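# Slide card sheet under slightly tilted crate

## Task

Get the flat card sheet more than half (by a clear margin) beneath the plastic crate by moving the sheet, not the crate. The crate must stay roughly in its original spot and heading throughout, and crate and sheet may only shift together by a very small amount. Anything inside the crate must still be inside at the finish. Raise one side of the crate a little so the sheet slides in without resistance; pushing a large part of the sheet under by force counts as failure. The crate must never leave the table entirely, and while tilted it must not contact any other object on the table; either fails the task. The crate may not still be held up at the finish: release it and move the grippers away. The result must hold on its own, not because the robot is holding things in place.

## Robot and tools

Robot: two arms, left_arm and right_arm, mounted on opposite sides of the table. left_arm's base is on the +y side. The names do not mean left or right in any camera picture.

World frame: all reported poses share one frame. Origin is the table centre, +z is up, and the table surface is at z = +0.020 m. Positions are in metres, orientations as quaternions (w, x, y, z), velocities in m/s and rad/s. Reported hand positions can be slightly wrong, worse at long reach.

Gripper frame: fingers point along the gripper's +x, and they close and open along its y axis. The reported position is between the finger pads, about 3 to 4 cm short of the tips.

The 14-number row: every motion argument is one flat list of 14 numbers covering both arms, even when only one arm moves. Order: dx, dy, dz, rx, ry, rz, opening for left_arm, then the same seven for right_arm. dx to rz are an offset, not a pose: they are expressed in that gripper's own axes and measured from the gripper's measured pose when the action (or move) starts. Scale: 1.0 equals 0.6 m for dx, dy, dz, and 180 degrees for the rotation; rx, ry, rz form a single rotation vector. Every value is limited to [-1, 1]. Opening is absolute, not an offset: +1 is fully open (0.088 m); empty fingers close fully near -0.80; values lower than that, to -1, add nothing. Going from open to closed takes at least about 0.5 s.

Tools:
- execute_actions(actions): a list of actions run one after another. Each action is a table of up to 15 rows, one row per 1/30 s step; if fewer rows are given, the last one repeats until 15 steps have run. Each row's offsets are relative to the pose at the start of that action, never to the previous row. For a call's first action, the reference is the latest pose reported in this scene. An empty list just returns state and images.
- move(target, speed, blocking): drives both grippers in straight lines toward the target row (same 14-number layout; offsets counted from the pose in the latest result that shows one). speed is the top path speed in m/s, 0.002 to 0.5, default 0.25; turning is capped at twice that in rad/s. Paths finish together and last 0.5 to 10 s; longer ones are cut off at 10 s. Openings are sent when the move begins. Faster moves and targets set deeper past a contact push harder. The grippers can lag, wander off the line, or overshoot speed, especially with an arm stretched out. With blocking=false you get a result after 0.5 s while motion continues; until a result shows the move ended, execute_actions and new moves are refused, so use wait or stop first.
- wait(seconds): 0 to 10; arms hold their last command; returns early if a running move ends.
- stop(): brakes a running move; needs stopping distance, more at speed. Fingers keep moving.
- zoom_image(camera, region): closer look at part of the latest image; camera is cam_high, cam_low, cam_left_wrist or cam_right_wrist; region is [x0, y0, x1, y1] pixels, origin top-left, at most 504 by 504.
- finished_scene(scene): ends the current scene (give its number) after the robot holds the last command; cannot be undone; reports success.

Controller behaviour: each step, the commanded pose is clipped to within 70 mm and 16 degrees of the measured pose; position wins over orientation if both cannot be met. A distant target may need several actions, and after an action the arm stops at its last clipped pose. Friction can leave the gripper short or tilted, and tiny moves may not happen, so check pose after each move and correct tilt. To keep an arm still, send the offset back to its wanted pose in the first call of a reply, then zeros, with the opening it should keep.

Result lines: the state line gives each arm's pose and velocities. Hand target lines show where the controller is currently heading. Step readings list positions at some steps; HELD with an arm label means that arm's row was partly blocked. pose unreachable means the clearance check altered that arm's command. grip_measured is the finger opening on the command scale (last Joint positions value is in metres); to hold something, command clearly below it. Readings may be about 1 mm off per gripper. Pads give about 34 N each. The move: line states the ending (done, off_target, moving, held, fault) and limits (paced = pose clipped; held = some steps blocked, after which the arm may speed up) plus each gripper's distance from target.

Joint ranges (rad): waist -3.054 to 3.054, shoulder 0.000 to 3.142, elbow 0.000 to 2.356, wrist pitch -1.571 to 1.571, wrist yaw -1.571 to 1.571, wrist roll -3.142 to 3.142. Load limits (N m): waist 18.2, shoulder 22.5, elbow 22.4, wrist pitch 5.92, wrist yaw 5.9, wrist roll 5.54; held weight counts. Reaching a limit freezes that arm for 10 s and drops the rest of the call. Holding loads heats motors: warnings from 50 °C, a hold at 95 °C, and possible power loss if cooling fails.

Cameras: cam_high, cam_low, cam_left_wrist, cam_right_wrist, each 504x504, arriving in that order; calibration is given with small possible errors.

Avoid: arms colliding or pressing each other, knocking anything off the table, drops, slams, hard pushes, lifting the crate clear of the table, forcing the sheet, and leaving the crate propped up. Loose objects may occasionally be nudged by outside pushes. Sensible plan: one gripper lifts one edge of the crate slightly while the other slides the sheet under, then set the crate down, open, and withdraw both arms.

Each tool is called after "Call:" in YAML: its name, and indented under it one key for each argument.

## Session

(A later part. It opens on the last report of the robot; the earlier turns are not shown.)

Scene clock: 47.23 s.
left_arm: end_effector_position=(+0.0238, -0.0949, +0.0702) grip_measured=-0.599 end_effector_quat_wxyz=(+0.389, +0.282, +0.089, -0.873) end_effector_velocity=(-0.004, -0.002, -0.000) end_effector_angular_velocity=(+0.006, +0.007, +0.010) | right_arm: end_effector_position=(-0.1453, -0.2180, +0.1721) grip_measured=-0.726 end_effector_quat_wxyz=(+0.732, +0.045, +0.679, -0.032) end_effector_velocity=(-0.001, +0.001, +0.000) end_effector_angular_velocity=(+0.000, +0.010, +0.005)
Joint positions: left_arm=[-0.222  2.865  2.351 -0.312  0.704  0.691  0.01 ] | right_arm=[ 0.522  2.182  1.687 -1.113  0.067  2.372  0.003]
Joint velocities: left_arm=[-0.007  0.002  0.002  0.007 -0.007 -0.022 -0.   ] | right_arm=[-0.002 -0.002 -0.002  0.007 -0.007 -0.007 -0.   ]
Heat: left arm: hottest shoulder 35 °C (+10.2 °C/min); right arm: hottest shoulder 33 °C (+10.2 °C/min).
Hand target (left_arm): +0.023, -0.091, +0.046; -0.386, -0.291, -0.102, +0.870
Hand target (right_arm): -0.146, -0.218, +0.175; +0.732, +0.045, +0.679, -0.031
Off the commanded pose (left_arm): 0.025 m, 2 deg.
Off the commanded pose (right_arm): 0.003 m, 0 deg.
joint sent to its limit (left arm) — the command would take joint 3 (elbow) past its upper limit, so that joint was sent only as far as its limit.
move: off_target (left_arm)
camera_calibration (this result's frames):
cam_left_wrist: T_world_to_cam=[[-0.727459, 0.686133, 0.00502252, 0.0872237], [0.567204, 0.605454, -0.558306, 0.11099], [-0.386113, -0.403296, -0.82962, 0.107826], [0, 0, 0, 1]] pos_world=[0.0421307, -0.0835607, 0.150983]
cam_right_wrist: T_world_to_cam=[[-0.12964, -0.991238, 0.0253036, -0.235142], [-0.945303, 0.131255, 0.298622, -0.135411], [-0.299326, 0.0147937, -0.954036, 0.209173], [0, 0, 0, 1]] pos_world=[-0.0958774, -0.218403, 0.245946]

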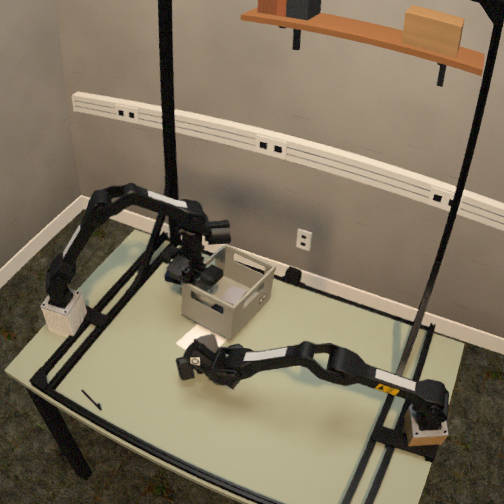

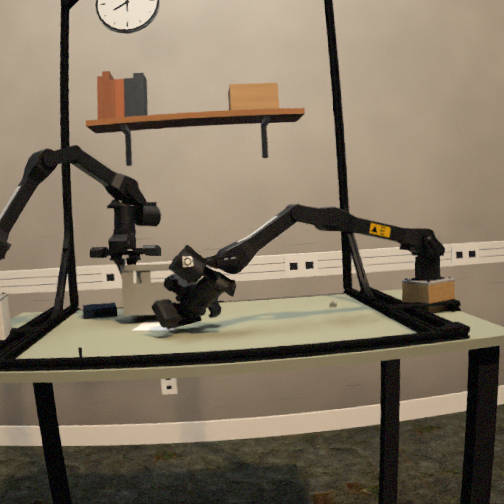

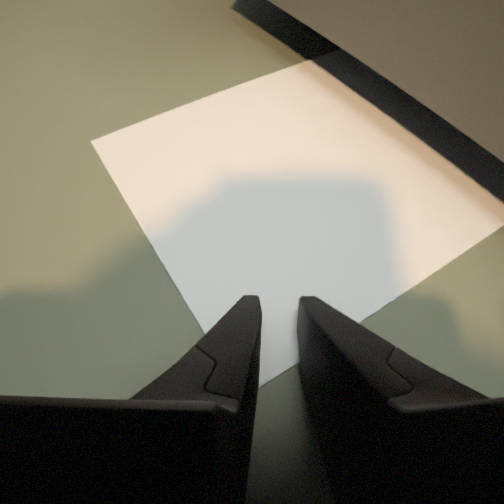

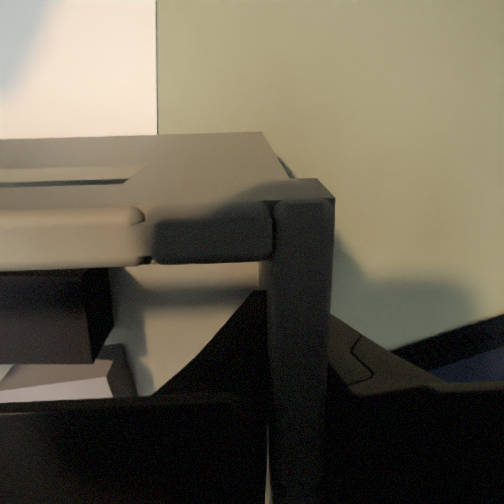

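Call:
move:
  target: [0.083,-0.108,0.004,0,0.01,0,-0.6,-0.004,0,0,0,0,0,-1]
  speed: 0.05

Scene clock: 51.20 s.
left_arm: end_effector_position=(-0.0416, -0.0955, +0.0651) grip_measured=-0.602 end_effector_quat_wxyz=(+0.399, +0.282, +0.067, -0.870) end_effector_velocity=(-0.001, +0.002, -0.003) end_effector_angular_velocity=(+0.016, +0.001, +0.007) | right_arm: end_effector_position=(-0.1451, -0.2180, +0.1717) grip_measured=-0.726 end_effector_quat_wxyz=(+0.732, +0.045, +0.679, -0.033) end_effector_velocity=(+0.003, -0.000, +0.000) end_effector_angular_velocity=(-0.011, +0.001, -0.000)
Joint positions: left_arm=[-0.342  2.79   2.142 -0.073  0.603  0.592  0.01 ] | right_arm=[ 0.521  2.183  1.687 -1.113  0.065  2.373  0.003]
Joint velocities: left_arm=[-0.002 -0.002 -0.007 -0.007 -0.007 -0.007 -0.   ] | right_arm=[-0.007 -0.002 -0.002 -0.007 -0.007 -0.007 -0.   ]
Heat: left arm: hottest shoulder 35 °C (+9.4 °C/min); right arm: hottest shoulder 34 °C (+10.5 °C/min).
Hand target (left_arm): -0.051, -0.083, +0.041; -0.387, -0.295, -0.095, +0.868
Hand target (right_arm): -0.145, -0.218, +0.174; +0.732, +0.045, +0.679, -0.032
Off the commanded pose (left_arm): 0.030 m, 4 deg.
Off the commanded pose (right_arm): 0.003 m, 0 deg.
move: off_target (left_arm)
camera_calibration (this result's frames):
cam_left_wrist: T_world_to_cam=[[-0.732222, 0.679903, -0.0397894, 0.0421881], [0.574443, 0.58515, -0.572376, 0.144857], [-0.365877, -0.441963, -0.819025, 0.0745068], [0, 0, 0, 1]] pos_world=[-0.0250605, -0.0805175, 0.145614]
cam_right_wrist: T_world_to_cam=[[-0.131203, -0.990975, 0.02745, -0.235653], [-0.944869, 0.133382, 0.299052, -0.134603], [-0.300015, 0.0132999, -0.953842, 0.208403], [0, 0, 0, 1]] pos_world=[-0.0955763, -0.218345, 0.245505]

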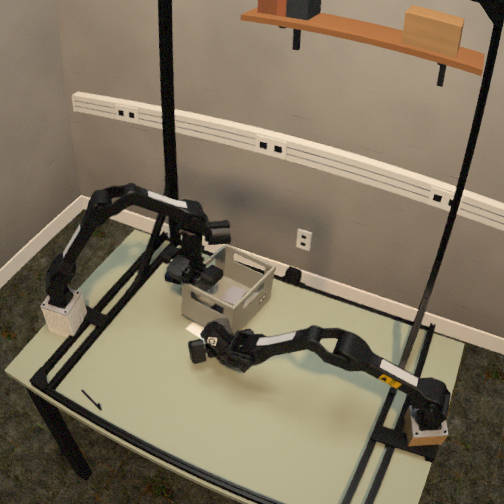

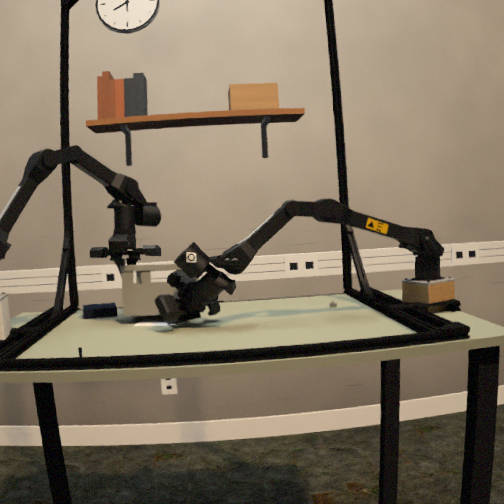

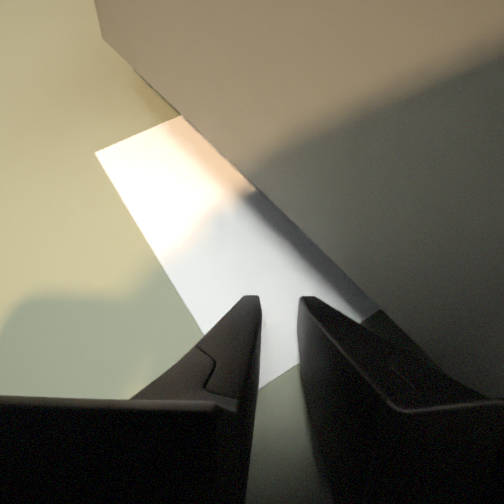

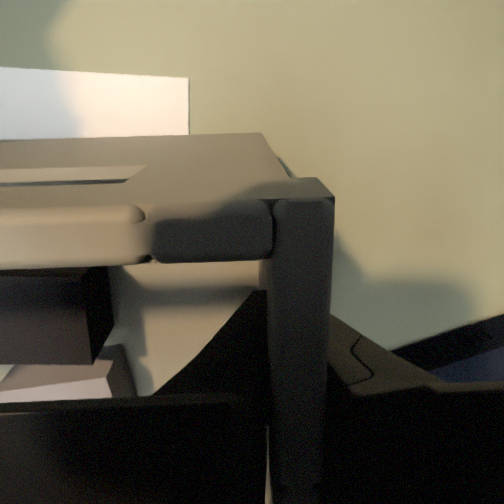

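About 80% in. Finish.

Call:
move:
  target: [-0.04,0.012,0.045,0,0,0,-0.6,-0.004,0,0,0,0,0,-1]
  speed: 0.05

Call:
move:
  target: [-0.2,0.03,0.03,0,0,0,-0.6,0.04,0,0.015,0,0.035,0,-1]
  speed: 0.07

Call:
move:
  target: [0,0,0,0,0,0,-0.6,0,0,0,0,0,0,0.2]

Call:
move:
  target: [-0.15,0,0,0,0,0,-0.6,-0.2,0,0,0,0,0,0.2]
  speed: 0.15

Scene clock: 57.27 s.
left_arm: end_effector_position=(-0.0370, -0.0915, +0.0861) grip_measured=-0.600 end_effector_quat_wxyz=(+0.396, +0.285, +0.080, -0.869) end_effector_velocity=(-0.006, +0.000, +0.005) end_effector_angular_velocity=(+0.001, +0.009, -0.009) | right_arm: end_effector_position=(-0.1449, -0.2179, +0.1712) grip_measured=-0.726 end_effector_quat_wxyz=(+0.732, +0.044, +0.680, -0.035) end_effector_velocity=(+0.005, -0.003, +0.000) end_effector_angular_velocity=(-0.023, -0.009, +0.014)
Joint positions: left_arm=[-0.333  2.738  2.141 -0.152  0.609  0.595  0.01 ] | right_arm=[ 0.52   2.184  1.687 -1.113  0.063  2.373  0.003]
Joint velocities: left_arm=[-0.007 -0.007  0.002 -0.007  0.007 -0.007 -0.   ] | right_arm=[-0.007 -0.002 -0.002 -0.022 -0.007 -0.022 -0.   ]
Heat: left arm: hottest shoulder 37 °C (+10.5 °C/min); right arm: hottest shoulder 35 °C (+10.5 °C/min).
Hand target (left_arm): -0.036, -0.094, +0.101; -0.399, -0.282, -0.067, +0.870
Hand target (right_arm): -0.145, -0.218, +0.174; +0.732, +0.045, +0.679, -0.033
Off the commanded pose (left_arm): 0.015 m, 2 deg.
Off the commanded pose (right_arm): 0.003 m, 0 deg.
move: off_target (left_arm)
camera_calibration (this result's frames):
cam_left_wrist: T_world_to_cam=[[-0.734234, 0.678649, -0.0182974, 0.0416733], [0.570281, 0.601919, -0.558993, 0.152202], [-0.368347, -0.420867, -0.82897, 0.0978832], [0, 0, 0, 1]] pos_world=[-0.0201452, -0.0786992, 0.166985]
cam_right_wrist: T_world_to_cam=[[-0.132766, -0.990705, 0.0295967, -0.236104], [-0.94443, 0.135512, 0.29948, -0.133833], [-0.300707, 0.0118089, -0.953643, 0.207561], [0, 0, 0, 1]] pos_world=[-0.0953275, -0.218225, 0.245007]

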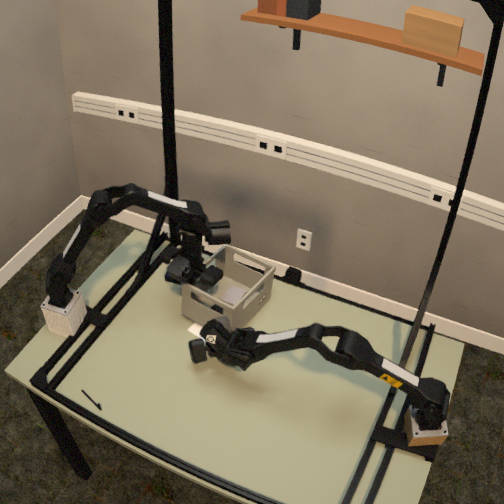

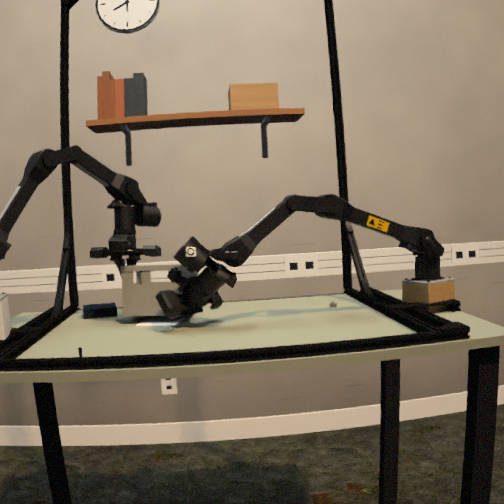

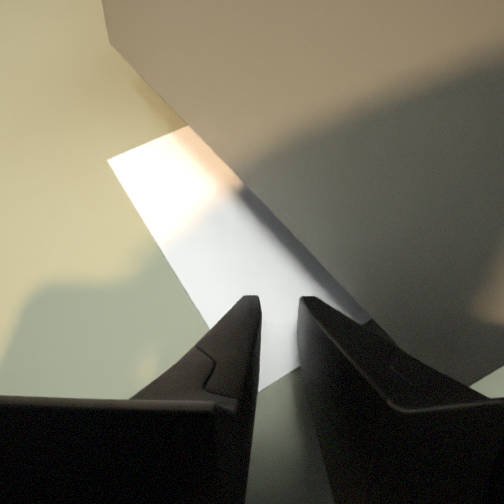

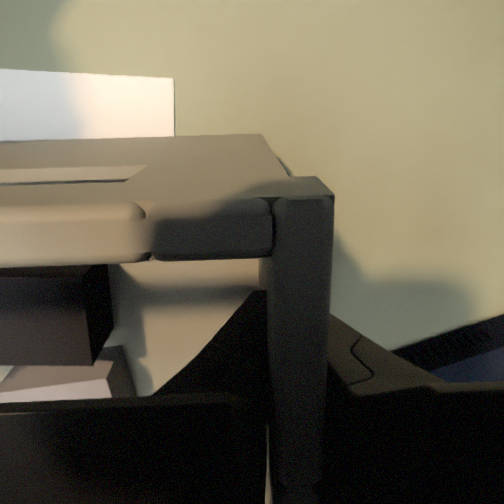

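Scene clock: 59.40 s.
left_arm: end_effector_position=(+0.0320, -0.0364, +0.1618) grip_measured=-0.600 end_effector_quat_wxyz=(+0.397, +0.286, +0.085, -0.868) end_effector_velocity=(-0.005, +0.009, -0.012) end_effector_angular_velocity=(+0.060, +0.012, +0.002) | right_arm: end_effector_position=(-0.1360, -0.2206, +0.1484) grip_measured=-0.724 end_effector_quat_wxyz=(+0.699, +0.047, +0.713, -0.032) end_effector_velocity=(-0.001, +0.001, +0.000) end_effector_angular_velocity=(-0.007, +0.022, +0.001)
Joint positions: left_arm=[-0.188  2.426  1.878 -0.289  0.707  0.72   0.01 ] | right_arm=[ 0.483  2.129  1.503 -0.916 -0.001  2.334  0.004]
Joint velocities: left_arm=[-0.007 -0.002 -0.022 -0.037 -0.007 -0.007  0.   ] | right_arm=[-0.007 -0.002 -0.002  0.007 -0.022 -0.007  0.   ]
Heat: left arm: hottest shoulder 38 °C (+11.1 °C/min); right arm: hottest shoulder 35 °C (+10.1 °C/min).
Hand target (left_arm): +0.032, -0.034, +0.169; -0.396, -0.286, -0.079, +0.869
Hand target (right_arm): -0.134, -0.219, +0.148; +0.693, +0.047, +0.718, -0.032
Off the commanded pose (left_arm): 0.009 m, 1 deg.
Off the commanded pose (right_arm): 0.003 m, 1 deg.
move: off_target (left_arm)
camera_calibration (this result's frames):
cam_left_wrist: T_world_to_cam=[[-0.737399, 0.675392, -0.00937106, 0.0548548], [0.566456, 0.610786, -0.553234, 0.121483], [-0.367926, -0.413262, -0.832973, 0.210156], [0, 0, 0, 1]] pos_world=[0.0489567, -0.0243993, 0.242777]
cam_right_wrist: T_world_to_cam=[[-0.128866, -0.991249, 0.0286316, -0.236303], [-0.912811, 0.129852, 0.387188, -0.128251], [-0.387517, 0.0237601, -0.921556, 0.174557], [0, 0, 0, 1]] pos_world=[-0.0798763, -0.221728, 0.217287]

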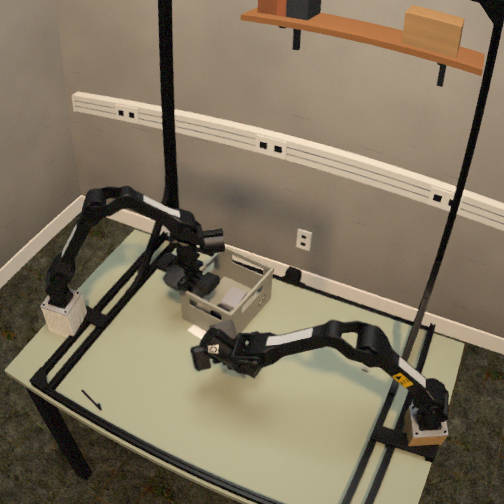

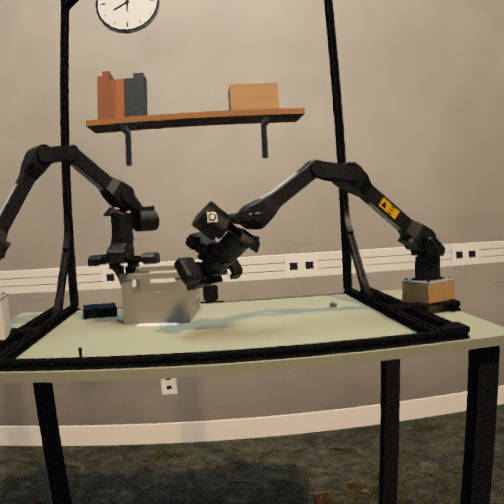

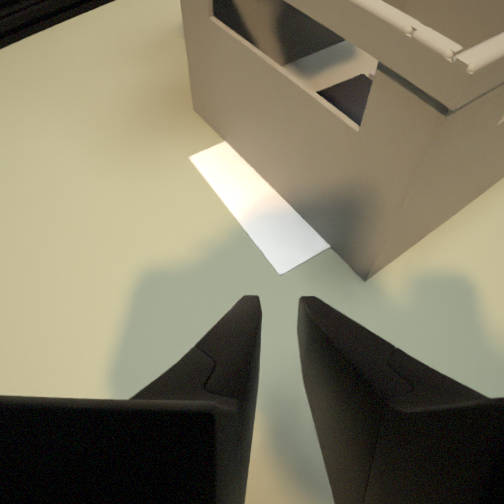

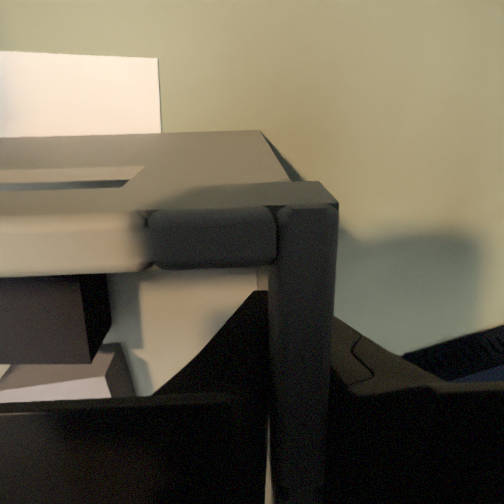

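Scene clock: 60.10 s.
left_arm: end_effector_position=(+0.0320, -0.0363, +0.1616) grip_measured=-0.600 end_effector_quat_wxyz=(+0.397, +0.287, +0.086, -0.868) end_effector_velocity=(+0.002, -0.002, +0.002) end_effector_angular_velocity=(+0.003, -0.005, +0.025) | right_arm: end_effector_position=(-0.1365, -0.2202, +0.1485) grip_measured=+0.198 end_effector_quat_wxyz=(+0.698, +0.048, +0.714, -0.032) end_effector_velocity=(+0.002, +0.001, +0.001) end_effector_angular_velocity=(+0.002, -0.007, -0.010)
Joint positions: left_arm=[-0.188  2.426  1.878 -0.289  0.707  0.721  0.01 ] | right_arm=[ 0.482  2.128  1.503 -0.914 -0.003  2.334  0.049]
Joint velocities: left_arm=[-0.002 -0.002  0.002  0.007 -0.022 -0.022 -0.   ] | right_arm=[-0.002 -0.002  0.002 -0.007  0.007  0.007  0.001]
Heat: left arm: hottest shoulder 38 °C (+11.2 °C/min); right arm: hottest shoulder 35 °C (+10.2 °C/min).
Hand target (left_arm): +0.032, -0.036, +0.162; -0.397, -0.286, -0.085, +0.868
Hand target (right_arm): -0.136, -0.220, +0.149; +0.699, +0.047, +0.713, -0.032
Off the commanded pose (left_arm): 0.000 m, 0 deg.
Off the commanded pose (right_arm): 0.001 m, 0 deg.
move: done
camera_calibration (this result's frames):
cam_left_wrist: T_world_to_cam=[[-0.737253, 0.675556, -0.00905844, 0.0546949], [0.56663, 0.610965, -0.552858, 0.121259], [-0.367952, -0.412729, -0.833226, 0.210106], [0, 0, 0, 1]] pos_world=[0.0489239, -0.0243179, 0.2426]
cam_right_wrist: T_world_to_cam=[[-0.129097, -0.991234, 0.0280778, -0.235969], [-0.91155, 0.129771, 0.390173, -0.12904], [-0.390397, 0.0247759, -0.920313, 0.174177], [0, 0, 0, 1]] pos_world=[-0.0800911, -0.221471, 0.217271]

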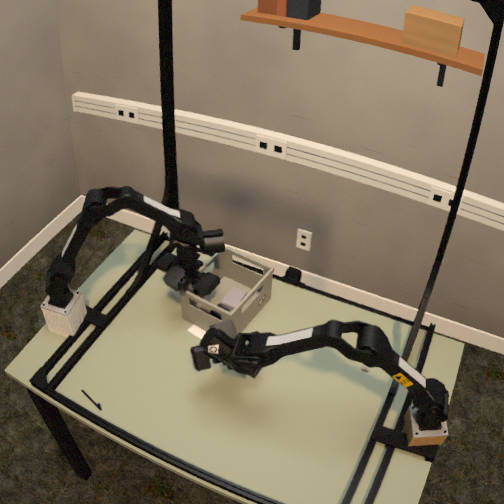

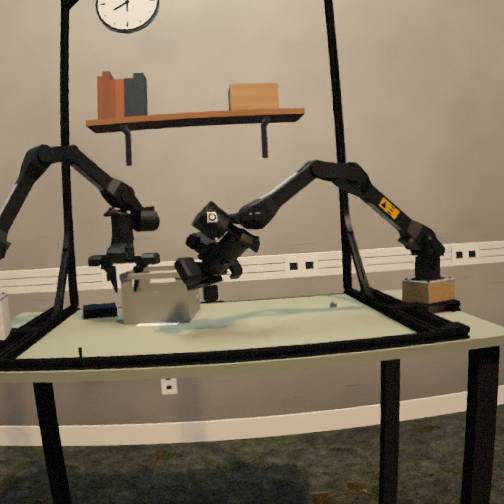

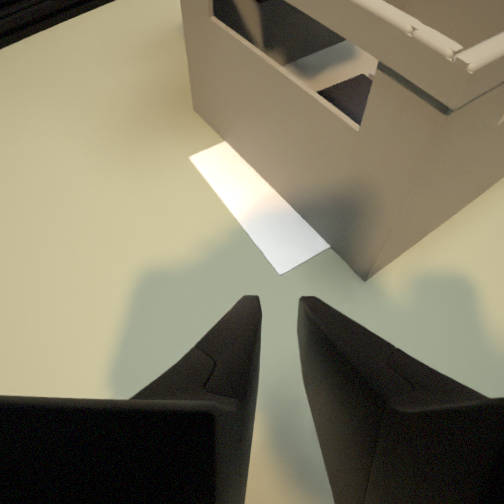

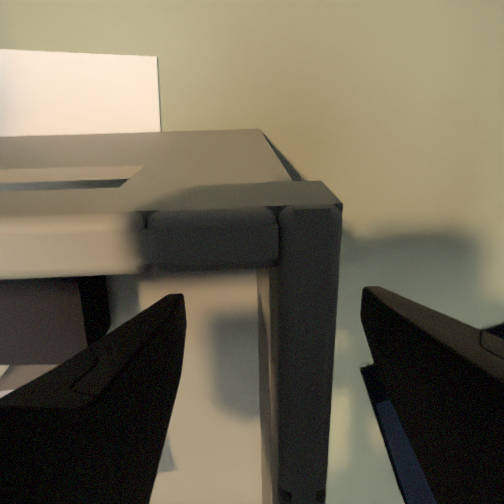

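Scene clock: 61.43 s.
left_arm: end_effector_position=(+0.0806, +0.0178, +0.2060) grip_measured=-0.600 end_effector_quat_wxyz=(+0.397, +0.287, +0.092, -0.867) end_effector_velocity=(-0.003, +0.001, +0.000) end_effector_angular_velocity=(+0.009, +0.013, -0.003) | right_arm: end_effector_position=(-0.1333, -0.2243, +0.2641) grip_measured=+0.200 end_effector_quat_wxyz=(+0.701, +0.045, +0.711, -0.035) end_effector_velocity=(+0.003, -0.004, +0.000) end_effector_angular_velocity=(-0.022, -0.007, -0.010)
Joint positions: left_arm=[-0.062  2.234  1.745 -0.448  0.784  0.849  0.01 ] | right_arm=[ 0.482  2.037  1.833 -1.346 -0.003  2.334  0.049]
Joint velocities: left_arm=[-0.002 -0.002 -0.002 -0.007  0.007 -0.007 -0.   ] | right_arm=[-0.002 -0.002 -0.002 -0.022 -0.007  0.007 -0.   ]
Heat: left arm: hottest shoulder 38 °C (+11.1 °C/min); right arm: hottest shoulder 35 °C (+10.1 °C/min).
Hand target (left_arm): +0.079, +0.021, +0.212; -0.396, -0.287, -0.086, +0.868
Hand target (right_arm): -0.133, -0.223, +0.268; +0.698, +0.047, +0.714, -0.032
Off the commanded pose (left_arm): 0.008 m, 1 deg.
Off the commanded pose (right_arm): 0.005 m, 1 deg.
move: done
camera_calibration (this result's frames):
cam_left_wrist: T_world_to_cam=[[-0.740678, 0.67186, 0.000936893, 0.0526445], [0.561803, 0.620111, -0.547577, 0.0842973], [-0.368476, -0.405051, -0.836755, 0.287893], [0, 0, 0, 1]] pos_world=[0.0977157, 0.0289681, 0.287006]
cam_right_wrist: T_world_to_cam=[[-0.12932, -0.990942, 0.0362001, -0.244993], [-0.914232, 0.133288, 0.382641, -0.16832], [-0.384, 0.0163879, -0.923188, 0.28159], [0, 0, 0, 1]] pos_world=[-0.0774353, -0.224953, 0.333235]

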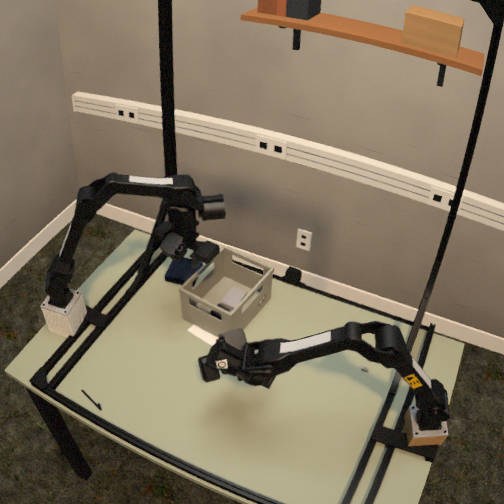

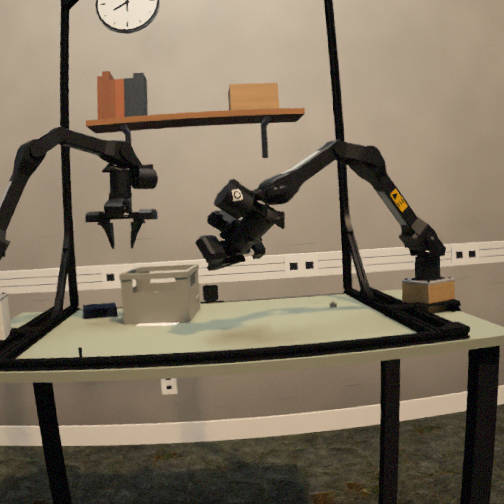

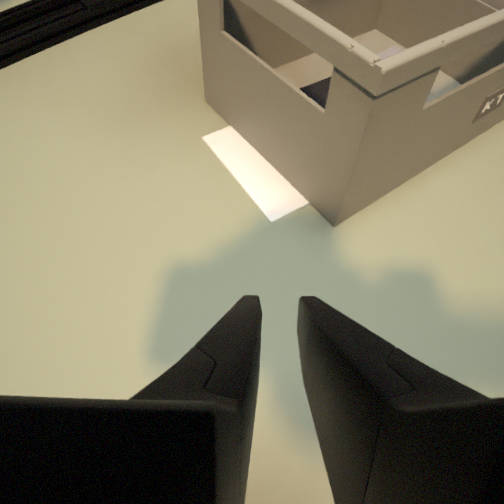

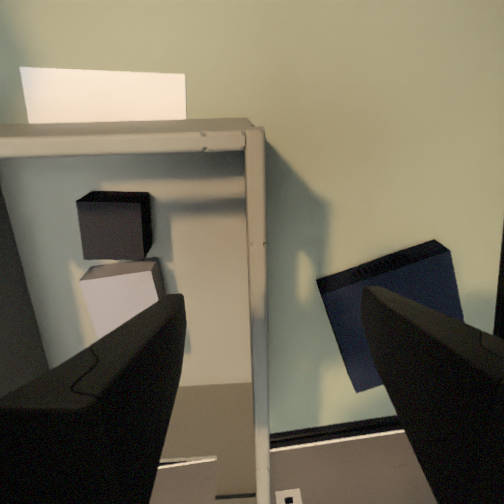

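Call:
finished_scene:
  scene: 2

The scene is finished: the task was done.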